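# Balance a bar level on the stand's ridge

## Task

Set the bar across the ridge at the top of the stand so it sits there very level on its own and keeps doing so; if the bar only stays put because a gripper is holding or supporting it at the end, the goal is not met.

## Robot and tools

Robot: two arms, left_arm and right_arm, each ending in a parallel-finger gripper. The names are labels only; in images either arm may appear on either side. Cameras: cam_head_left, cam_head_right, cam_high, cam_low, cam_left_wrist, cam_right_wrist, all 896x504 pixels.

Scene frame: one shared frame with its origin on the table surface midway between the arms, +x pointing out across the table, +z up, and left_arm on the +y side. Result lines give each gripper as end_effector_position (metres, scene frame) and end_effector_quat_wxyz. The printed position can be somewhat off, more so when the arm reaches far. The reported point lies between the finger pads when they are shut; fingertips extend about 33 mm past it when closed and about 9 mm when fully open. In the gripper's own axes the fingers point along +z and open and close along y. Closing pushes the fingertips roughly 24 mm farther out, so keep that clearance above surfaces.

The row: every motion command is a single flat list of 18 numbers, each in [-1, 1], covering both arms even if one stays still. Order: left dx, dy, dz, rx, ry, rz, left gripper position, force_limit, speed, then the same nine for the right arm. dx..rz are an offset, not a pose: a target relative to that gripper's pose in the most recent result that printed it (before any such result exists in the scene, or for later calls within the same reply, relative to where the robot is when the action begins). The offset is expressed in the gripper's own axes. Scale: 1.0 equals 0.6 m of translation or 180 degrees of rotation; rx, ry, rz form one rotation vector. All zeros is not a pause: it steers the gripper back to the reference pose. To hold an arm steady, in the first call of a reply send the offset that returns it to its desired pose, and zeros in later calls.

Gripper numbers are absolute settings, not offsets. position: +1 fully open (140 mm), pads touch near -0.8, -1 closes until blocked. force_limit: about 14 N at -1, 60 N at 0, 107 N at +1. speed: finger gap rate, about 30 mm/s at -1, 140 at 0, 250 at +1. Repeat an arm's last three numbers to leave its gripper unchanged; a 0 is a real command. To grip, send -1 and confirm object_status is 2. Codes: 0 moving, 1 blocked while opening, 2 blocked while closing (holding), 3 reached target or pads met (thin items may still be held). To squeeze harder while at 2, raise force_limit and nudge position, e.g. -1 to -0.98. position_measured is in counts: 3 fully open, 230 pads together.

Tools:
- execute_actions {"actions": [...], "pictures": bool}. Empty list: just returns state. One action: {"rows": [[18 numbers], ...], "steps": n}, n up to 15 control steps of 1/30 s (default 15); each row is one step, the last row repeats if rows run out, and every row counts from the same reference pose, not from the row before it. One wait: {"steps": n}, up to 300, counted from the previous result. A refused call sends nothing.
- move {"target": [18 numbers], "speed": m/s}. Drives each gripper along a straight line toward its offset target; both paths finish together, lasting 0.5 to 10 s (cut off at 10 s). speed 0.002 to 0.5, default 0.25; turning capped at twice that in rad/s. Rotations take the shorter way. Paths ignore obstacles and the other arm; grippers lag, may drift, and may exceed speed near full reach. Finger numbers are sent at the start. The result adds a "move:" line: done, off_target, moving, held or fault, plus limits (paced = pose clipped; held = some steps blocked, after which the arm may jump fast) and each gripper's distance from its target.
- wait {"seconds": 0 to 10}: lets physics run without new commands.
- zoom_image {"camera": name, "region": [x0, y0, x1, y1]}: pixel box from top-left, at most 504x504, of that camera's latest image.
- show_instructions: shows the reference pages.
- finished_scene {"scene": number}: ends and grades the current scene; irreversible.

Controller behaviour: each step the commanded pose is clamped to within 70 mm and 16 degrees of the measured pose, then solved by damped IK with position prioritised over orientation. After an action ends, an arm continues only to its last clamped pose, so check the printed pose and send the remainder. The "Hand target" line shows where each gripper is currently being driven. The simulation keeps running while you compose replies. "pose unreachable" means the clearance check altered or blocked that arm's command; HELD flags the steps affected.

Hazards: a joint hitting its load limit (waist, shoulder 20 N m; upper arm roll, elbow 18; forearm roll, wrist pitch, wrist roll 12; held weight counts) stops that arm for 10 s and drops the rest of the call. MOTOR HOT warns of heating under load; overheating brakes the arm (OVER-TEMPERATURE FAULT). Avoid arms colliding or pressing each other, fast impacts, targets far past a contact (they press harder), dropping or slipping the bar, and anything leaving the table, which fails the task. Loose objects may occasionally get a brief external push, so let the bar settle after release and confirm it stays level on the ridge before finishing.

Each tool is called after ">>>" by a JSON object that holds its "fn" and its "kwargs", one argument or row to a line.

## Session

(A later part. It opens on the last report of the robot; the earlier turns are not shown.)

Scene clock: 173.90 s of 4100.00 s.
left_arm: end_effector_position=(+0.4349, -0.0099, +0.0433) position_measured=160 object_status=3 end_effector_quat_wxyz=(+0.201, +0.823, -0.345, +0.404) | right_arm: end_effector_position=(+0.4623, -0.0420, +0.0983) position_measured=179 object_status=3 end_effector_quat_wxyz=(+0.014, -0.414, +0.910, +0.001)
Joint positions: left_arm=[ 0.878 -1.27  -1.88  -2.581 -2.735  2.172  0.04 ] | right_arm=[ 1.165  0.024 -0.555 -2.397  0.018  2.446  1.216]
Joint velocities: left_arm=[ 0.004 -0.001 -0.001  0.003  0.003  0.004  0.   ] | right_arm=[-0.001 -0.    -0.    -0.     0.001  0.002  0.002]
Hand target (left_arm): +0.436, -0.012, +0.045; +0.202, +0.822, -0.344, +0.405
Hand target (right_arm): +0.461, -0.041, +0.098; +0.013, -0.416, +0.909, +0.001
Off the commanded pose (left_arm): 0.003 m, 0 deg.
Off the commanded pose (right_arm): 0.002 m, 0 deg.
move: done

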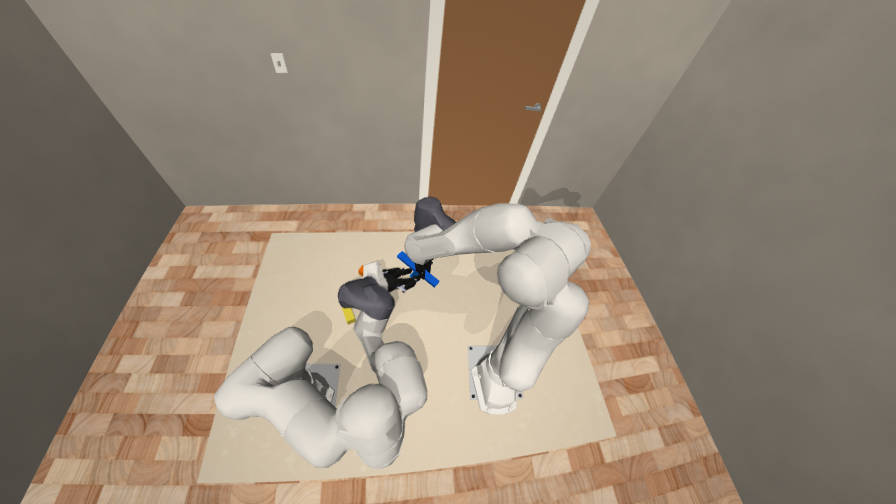

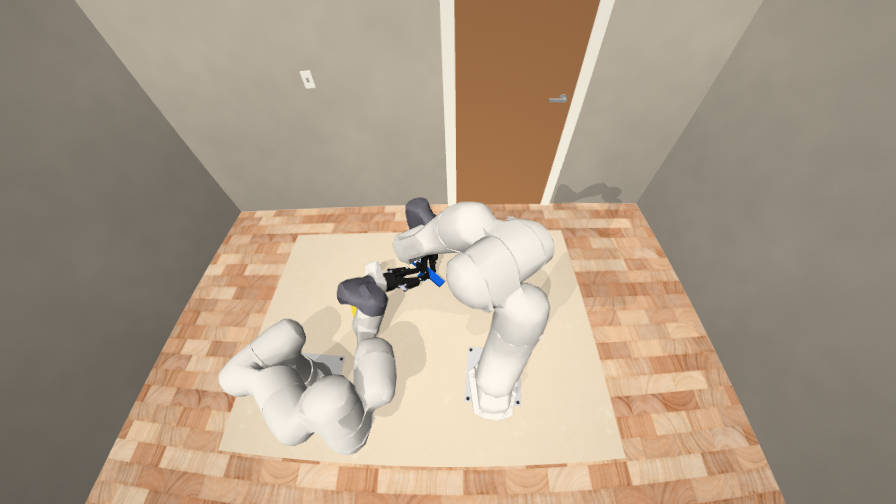

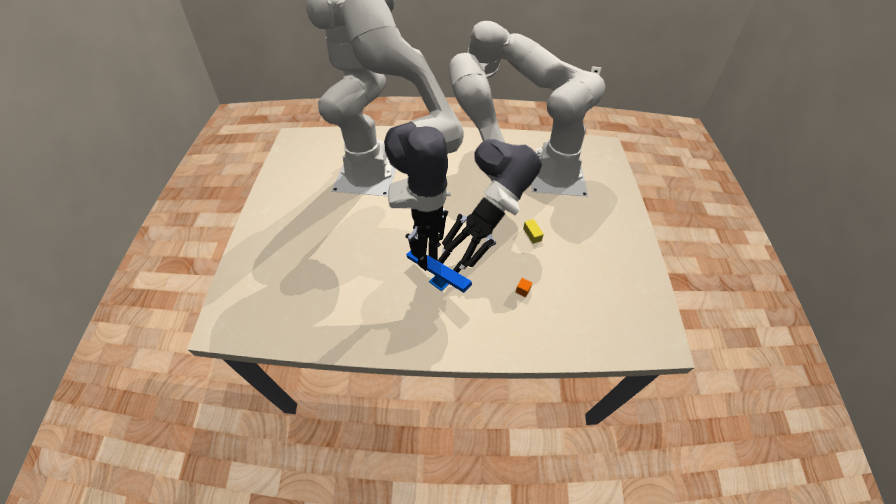

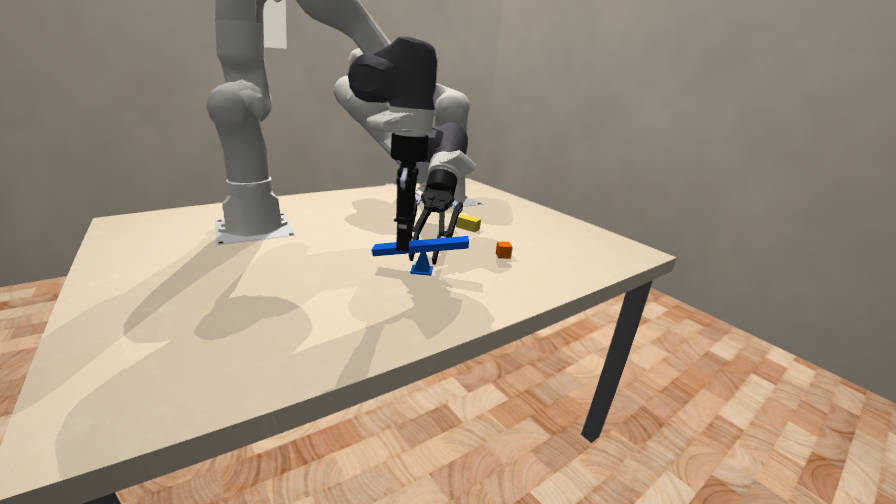

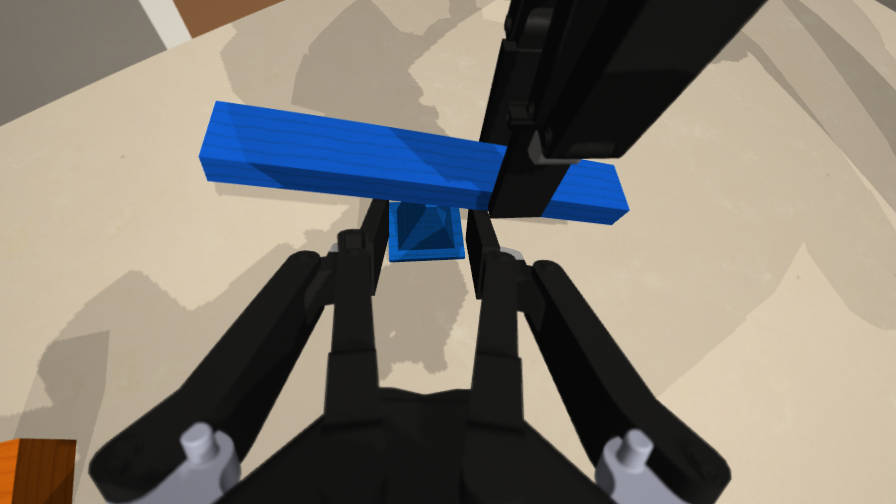

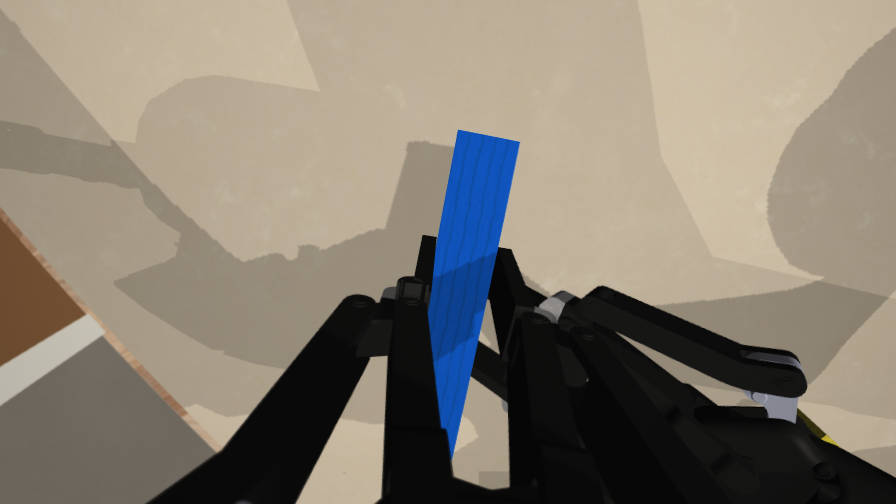

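>>> {"fn": "move", "kwargs": {
  "target": [0,0,0,0,0,0,-0.25,-0.8,-0.8,0.027,0.002,0.004,0,0,0,-0.37,-0.3,-1],
  "speed": 0.02
}}

>>> {"fn": "move", "kwargs": {
  "target": [0.007,0,-0.002,0,0,0,-0.25,-0.8,-0.8,0,0,0,0,0,0,-0.37,-0.3,-1],
  "speed": 0.01
}}

>>> {"fn": "zoom_image", "kwargs": {
  "camera": "cam_low",
  "region": [360,200,490,290]
}}

Scene clock: 178.33 s of 4100.00 s.
left_arm: end_effector_position=(+0.4349, -0.0099, +0.0432) position_measured=160 object_status=3 end_effector_quat_wxyz=(+0.201, +0.823, -0.345, +0.404) | right_arm: end_effector_position=(+0.4501, -0.0524, +0.0956) position_measured=176 object_status=3 end_effector_quat_wxyz=(+0.013, -0.417, +0.909, +0.001)
Joint positions: left_arm=[ 0.879 -1.27  -1.88  -2.58  -2.735  2.172  0.04 ] | right_arm=[ 1.16  -0.016 -0.559 -2.448 -0.013  2.461  1.225]
Joint velocities: left_arm=[ 0.001  0.001  0.     0.    -0.001  0.    -0.   ] | right_arm=[-0.001 -0.002 -0.    -0.005 -0.008  0.004  0.01 ]
Hand target (left_arm): +0.435, -0.010, +0.043; +0.201, +0.823, -0.345, +0.404
Hand target (right_arm): +0.451, -0.054, +0.096; +0.014, -0.414, +0.910, +0.001
Off the commanded pose (left_arm): 0.000 m, 0 deg.
Off the commanded pose (right_arm): 0.001 m, 0 deg.
After step 100, 0.03 s passed at rest.
move: done

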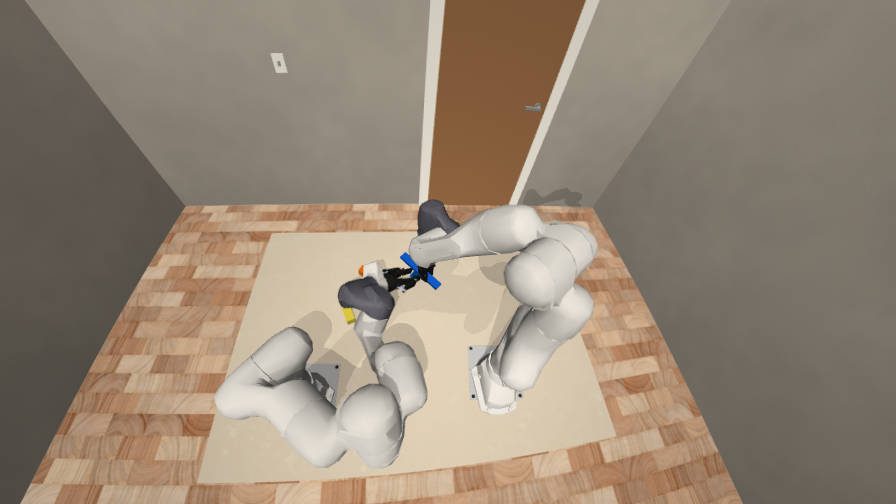

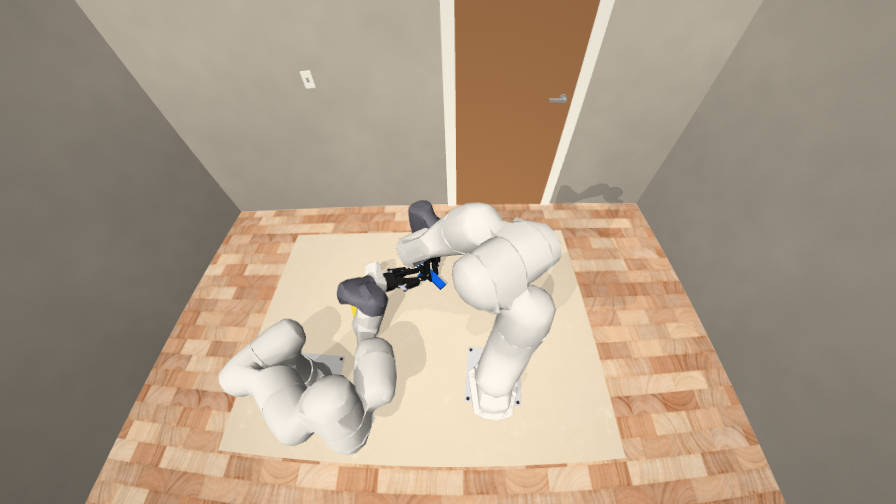

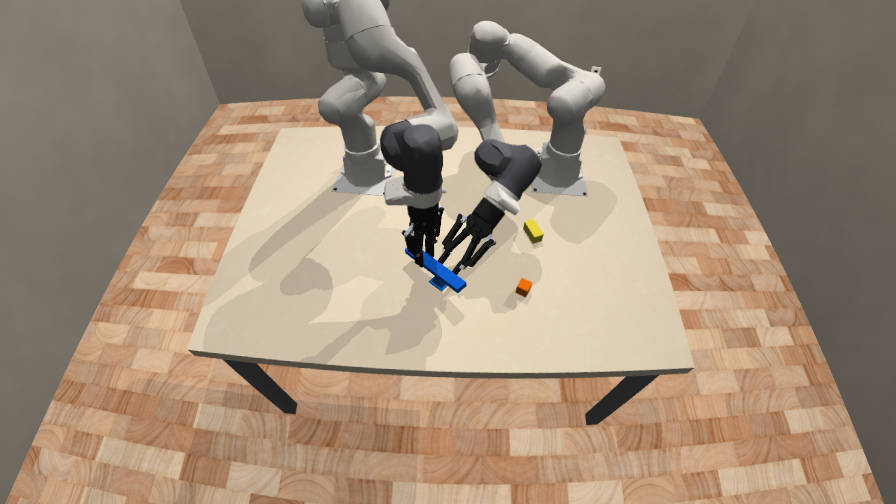

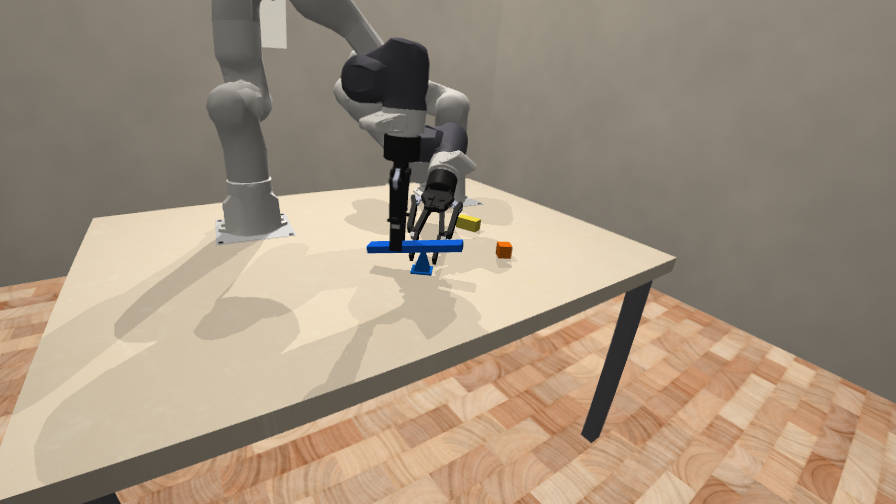

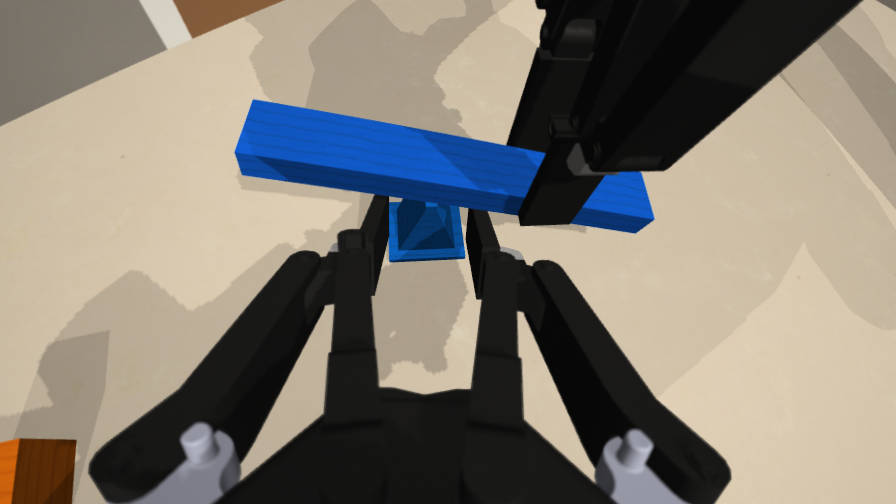

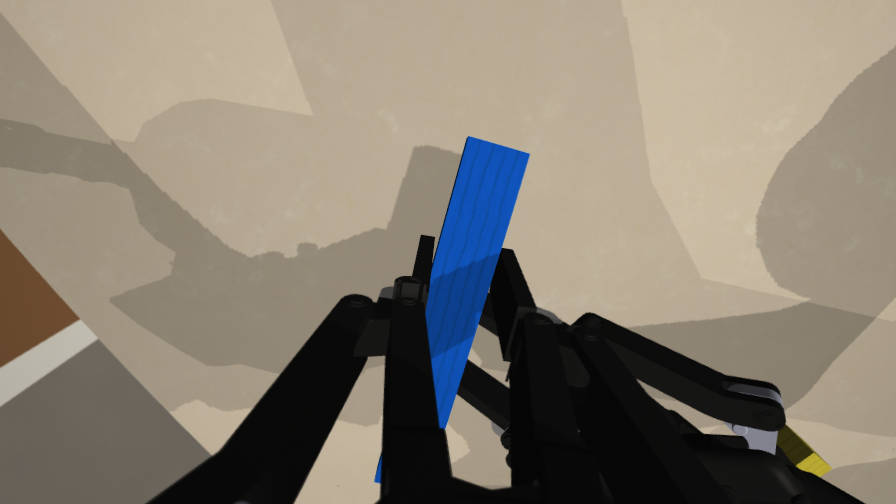

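Scene clock: 179.03 s of 4100.00 s.
left_arm: end_effector_position=(+0.4355, -0.0100, +0.0452) position_measured=160 object_status=3 end_effector_quat_wxyz=(+0.200, +0.823, -0.346, +0.403) | right_arm: end_effector_position=(+0.4503, -0.0527, +0.0956) position_measured=176 object_status=3 end_effector_quat_wxyz=(+0.013, -0.416, +0.909, +0.001)
Joint positions: left_arm=[ 0.879 -1.266 -1.873 -2.58  -2.724  2.173  0.04 ] | right_arm=[ 1.16  -0.016 -0.559 -2.448 -0.013  2.461  1.225]
Joint velocities: left_arm=[ 0.     0.004  0.002 -0.001  0.004  0.002  0.   ] | right_arm=[-0.    -0.    -0.    -0.002 -0.001 -0.001  0.002]
Hand target (left_arm): +0.436, -0.011, +0.047; +0.201, +0.823, -0.345, +0.404
Hand target (right_arm): +0.450, -0.052, +0.096; +0.013, -0.417, +0.909, +0.001
Off the commanded pose (left_arm): 0.002 m, 0 deg.
Off the commanded pose (right_arm): 0.000 m, 0 deg.
move: done

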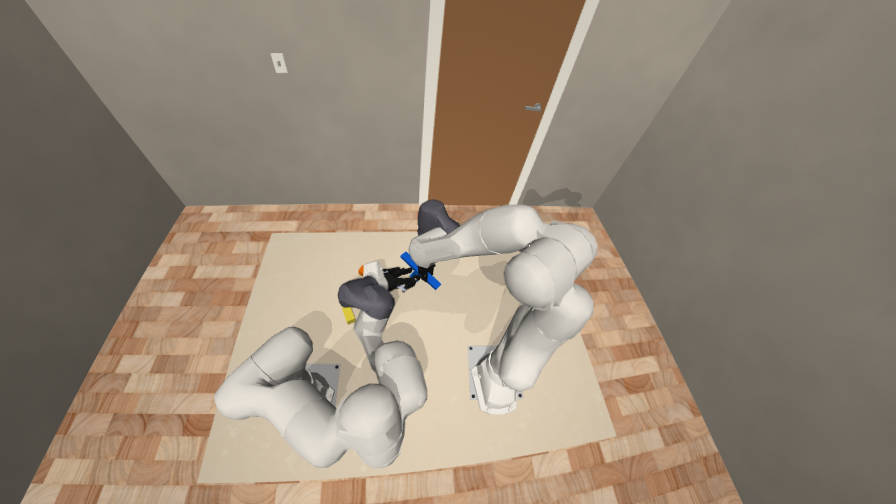

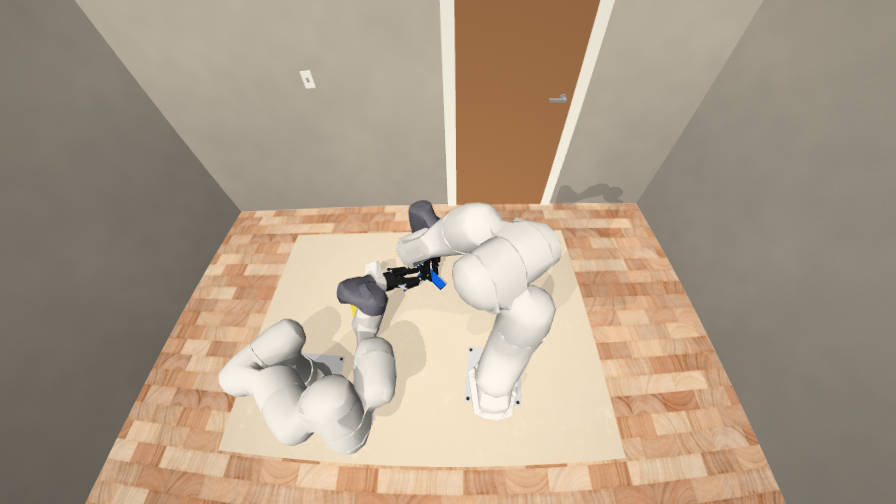

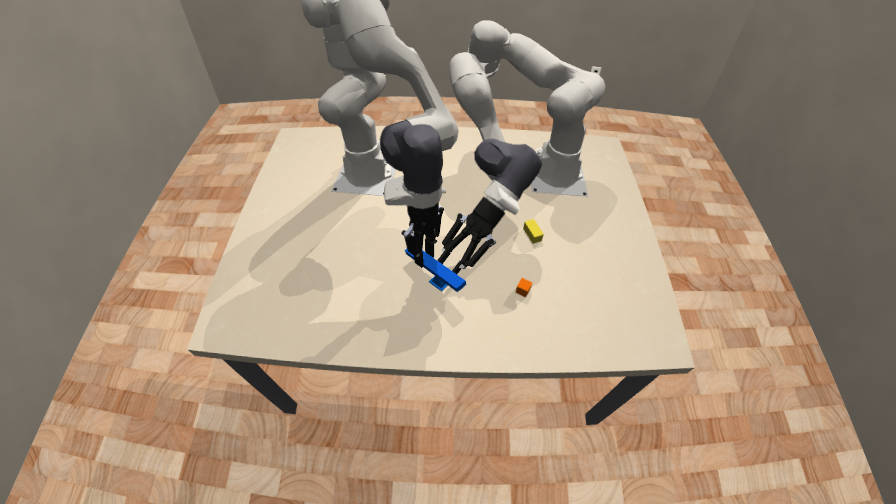

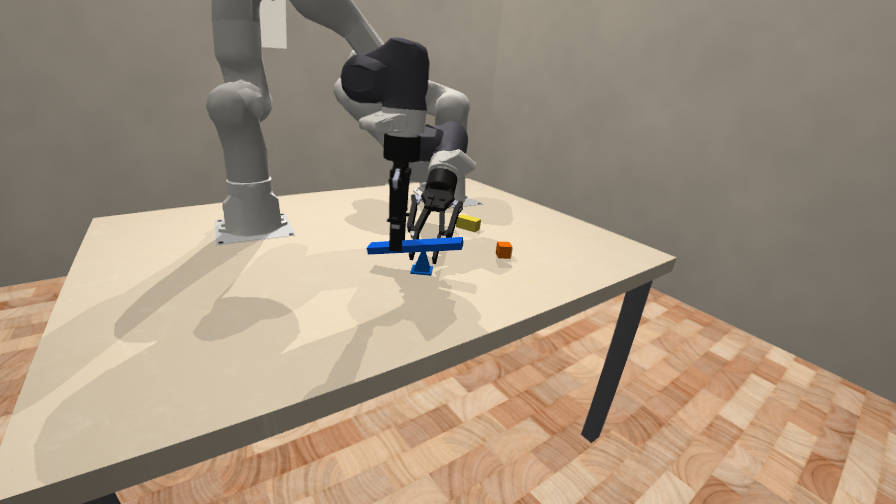

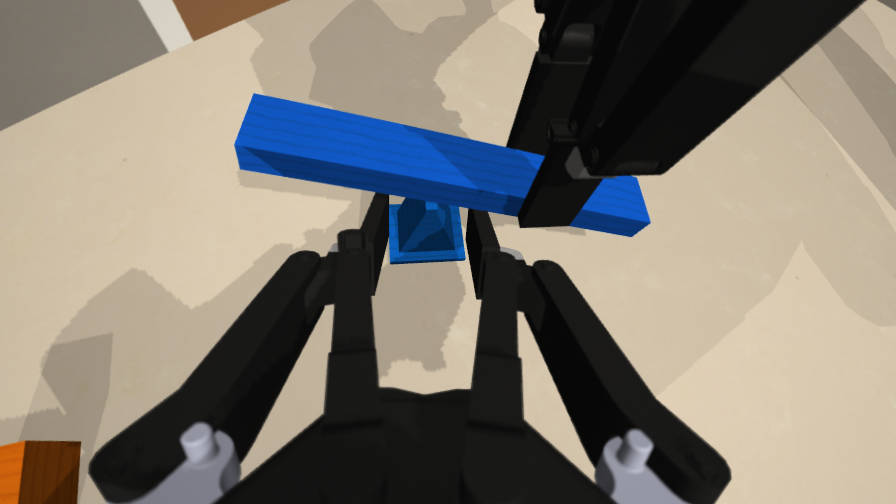

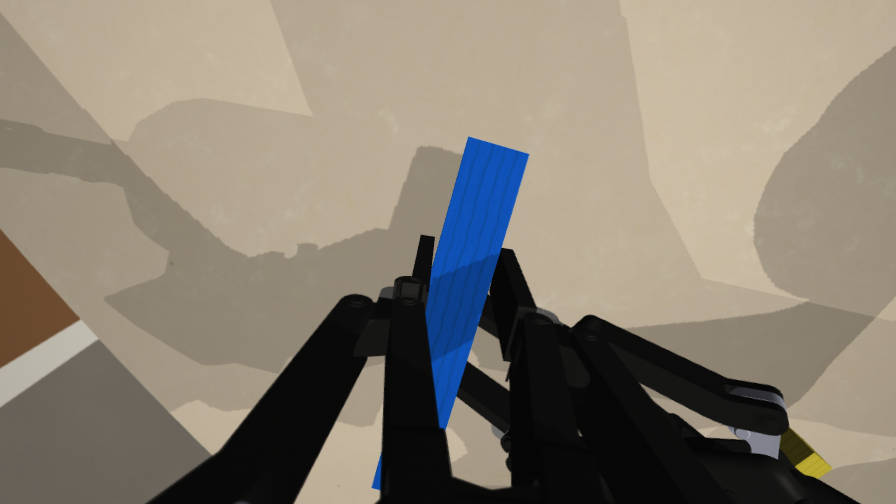

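Region (360, 200, 490, 290) of cam_low's 896x504 image, scaled by 3.877, with more detail than that image has; it fills the top 349 rows of this view, and the rest is white.

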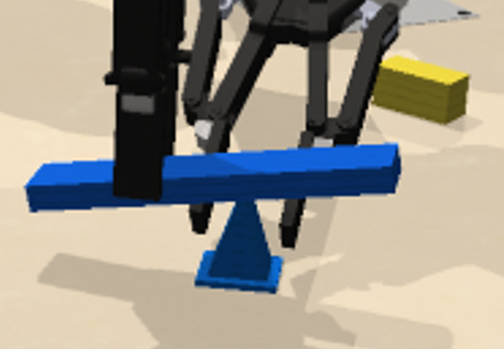

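>>> {"fn": "move", "kwargs": {
  "target": [-0.003,0,-0.004,0,0,0,-0.25,-0.8,-0.8,0,0,0,0,0,0,-1,-0.3,-0.7],
  "speed": 0.01
}}

>>> {"fn": "move", "kwargs": {
  "target": [0,0,0,0,0,0,-0.25,-0.8,-0.8,0,0,-0.025,0,0,0,-1,-0.3,-0.7],
  "speed": 0.02
}}

>>> {"fn": "zoom_image", "kwargs": {
  "camera": "cam_low",
  "region": [360,200,490,290]
}}

Scene clock: 183.67 s of 4100.00 s.
left_arm: end_effector_position=(+0.4337, -0.0071, +0.0442) position_measured=160 object_status=3 end_effector_quat_wxyz=(+0.199, +0.824, -0.347, +0.402) | right_arm: end_effector_position=(+0.4508, -0.0528, +0.0958) position_measured=184 object_status=2 end_effector_quat_wxyz=(+0.014, -0.416, +0.909, +0.001)
Joint positions: left_arm=[ 0.873 -1.266 -1.874 -2.588 -2.723  2.173  0.04 ] | right_arm=[ 1.159 -0.016 -0.559 -2.448 -0.013  2.462  1.225]
Joint velocities: left_arm=[-0.001  0.001  0.     0.     0.    -0.001 -0.001] | right_arm=[ 0.     0.001 -0.001 -0.001 -0.001 -0.001  0.   ]
Hand target (left_arm): +0.433, -0.008, +0.045; +0.200, +0.823, -0.346, +0.403
Hand target (right_arm): +0.450, -0.053, +0.096; +0.013, -0.416, +0.909, +0.001
Off the commanded pose (left_arm): 0.001 m, 0 deg.
Off the commanded pose (right_arm): 0.001 m, 0 deg.
After step 90, 0.93 s passed at rest.
move: done

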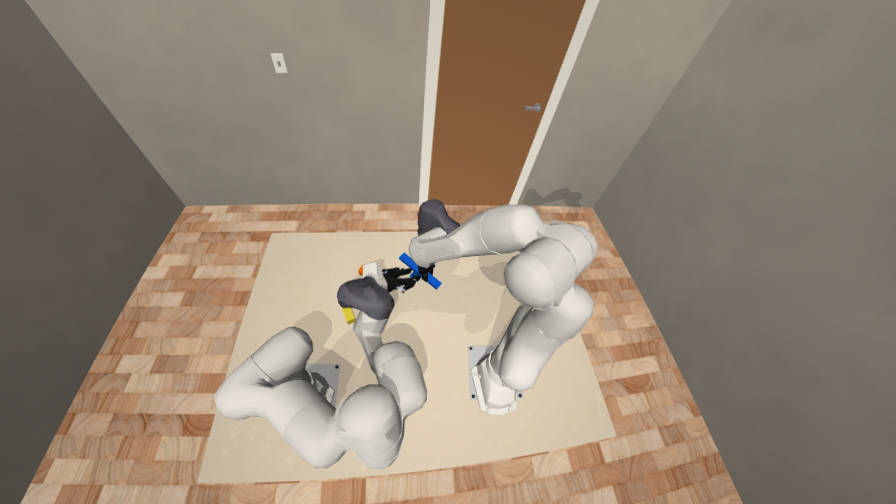

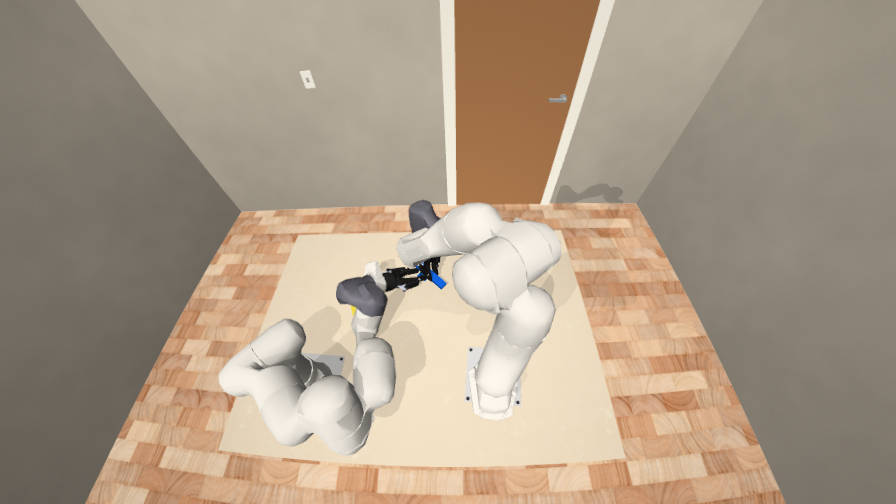

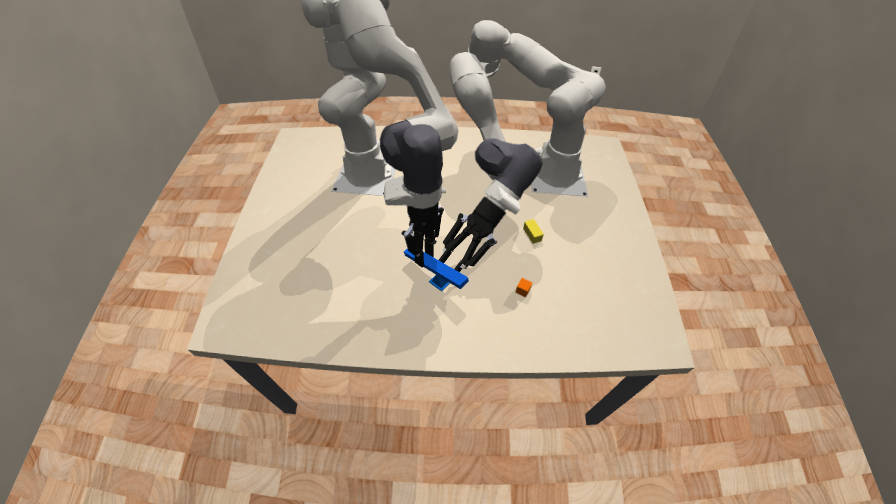

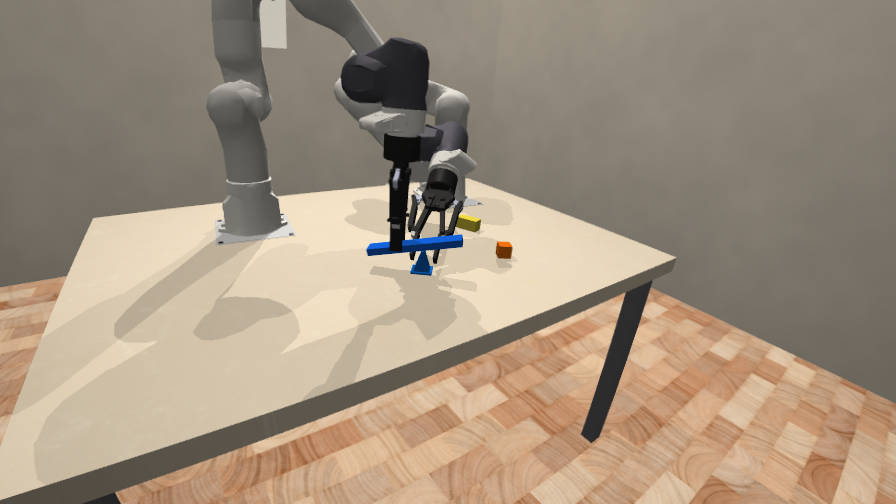

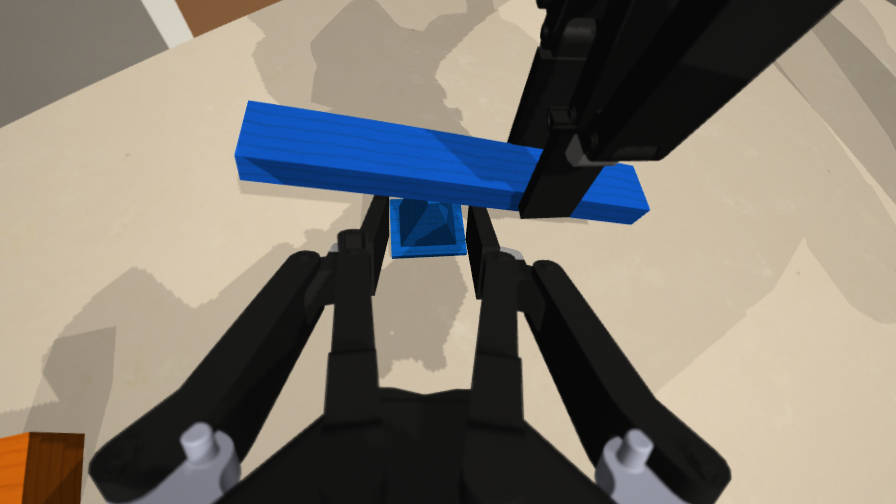

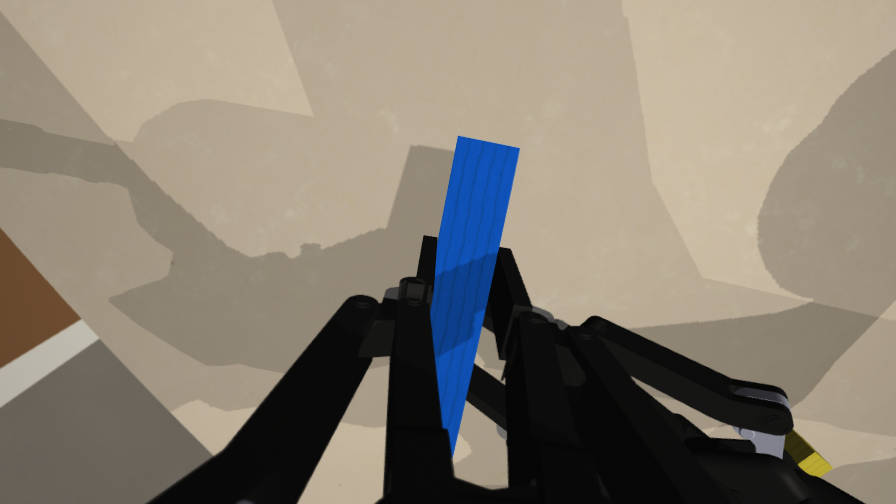

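Scene clock: 184.63 s of 4100.00 s.
left_arm: end_effector_position=(+0.4337, -0.0071, +0.0442) position_measured=160 object_status=3 end_effector_quat_wxyz=(+0.199, +0.824, -0.347, +0.402) | right_arm: end_effector_position=(+0.4502, -0.0523, +0.1095) position_measured=184 object_status=2 end_effector_quat_wxyz=(+0.014, -0.419, +0.908, +0.002)
Joint positions: left_arm=[ 0.873 -1.266 -1.874 -2.588 -2.723  2.173  0.04 ] | right_arm=[ 1.159 -0.049 -0.559 -2.439 -0.035  2.425  1.236]
Joint velocities: left_arm=[ 0.001  0.001  0.    -0.001  0.001 -0.     0.   ] | right_arm=[ 0.002 -0.002 -0.001 -0.001 -0.005 -0.015  0.011]
Hand target (left_arm): +0.434, -0.007, +0.044; +0.199, +0.824, -0.347, +0.402
Hand target (right_arm): +0.450, -0.053, +0.111; +0.013, -0.416, +0.909, +0.002
Off the commanded pose (left_arm): 0.000 m, 0 deg.
Off the commanded pose (right_arm): 0.001 m, 0 deg.
move: done

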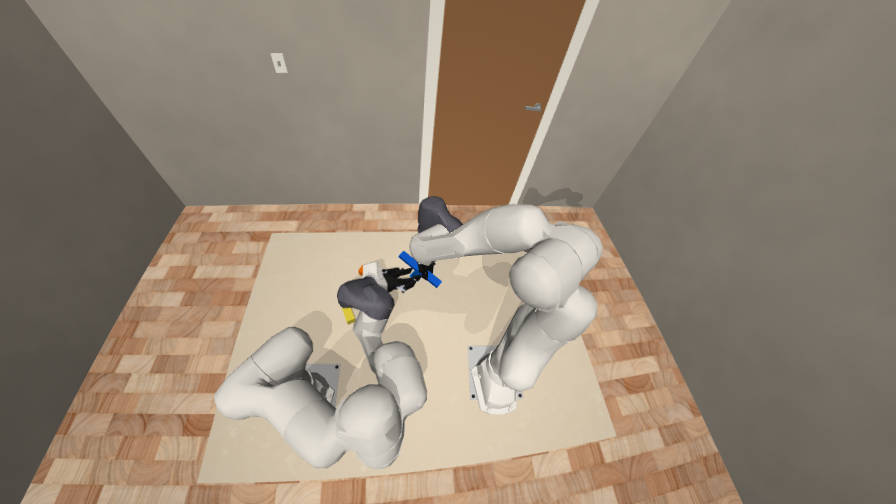

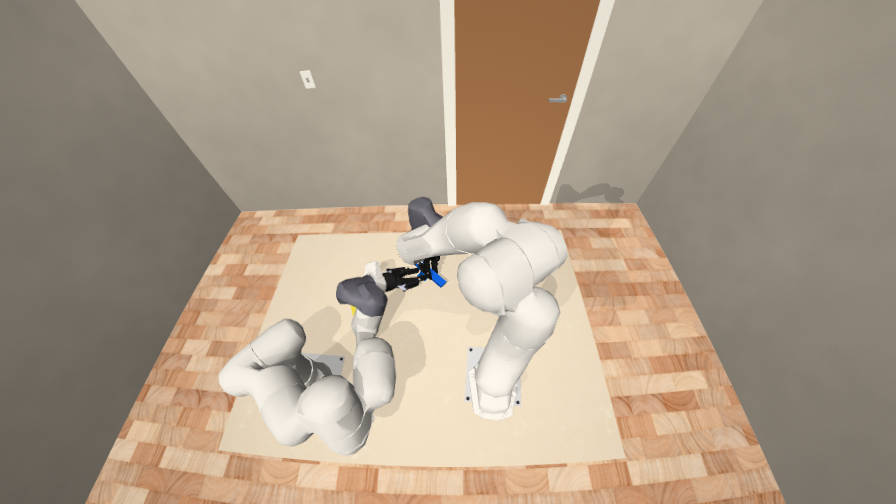

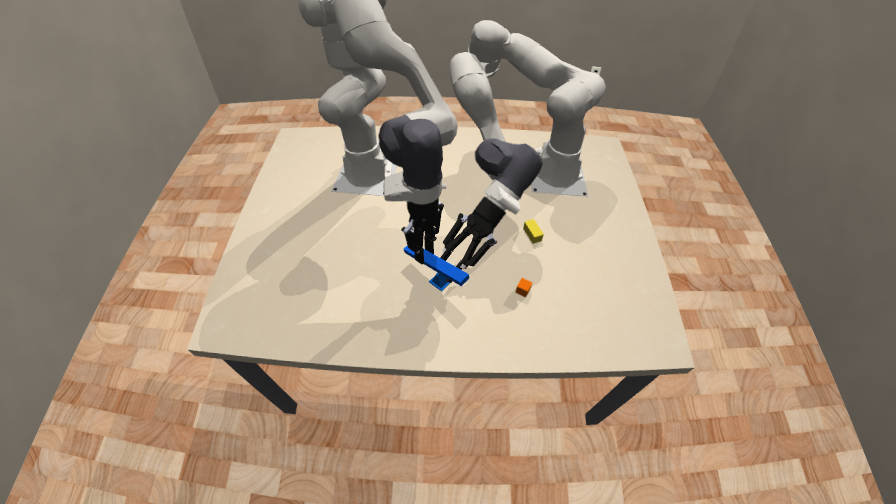

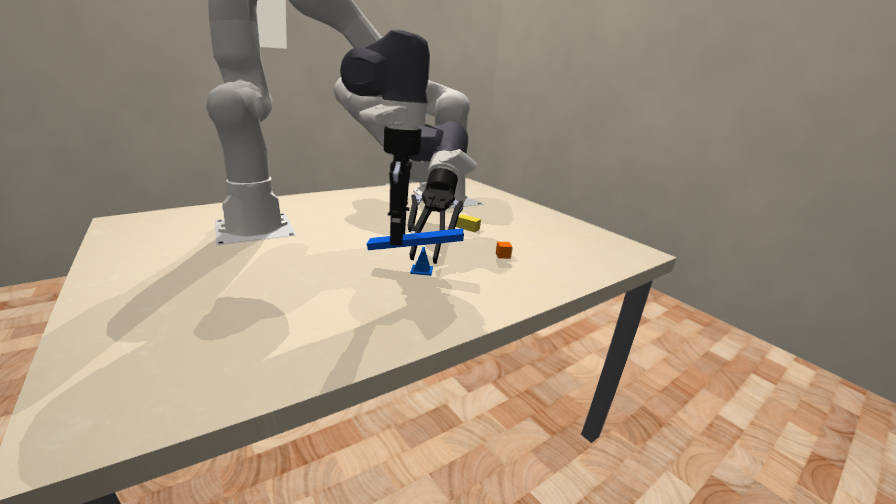

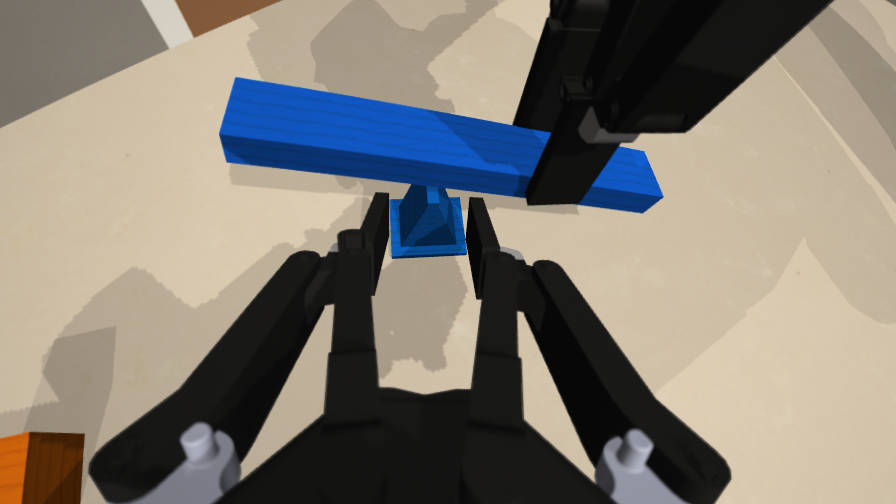

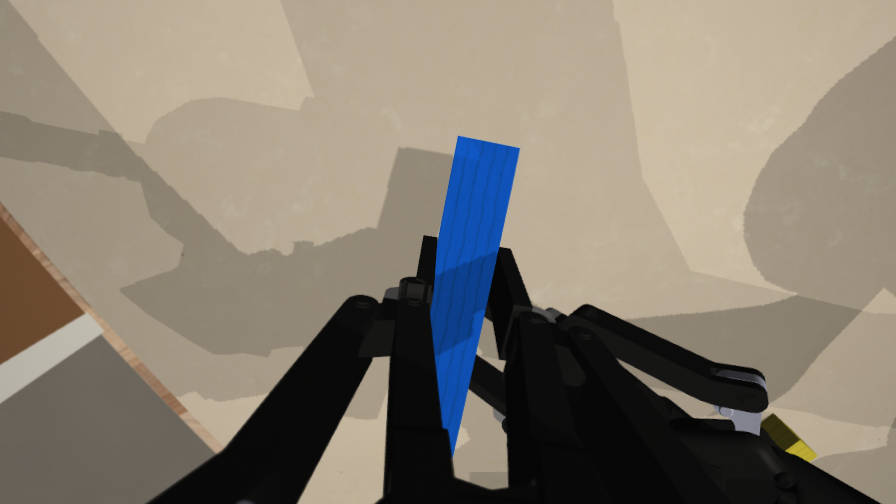

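Region (360, 200, 490, 290) of cam_low's 896x504 image, scaled by 3.877, with more detail than that image has; it fills the top 349 rows of this view, and the rest is white.

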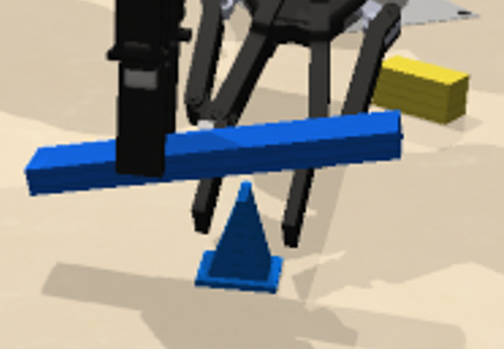

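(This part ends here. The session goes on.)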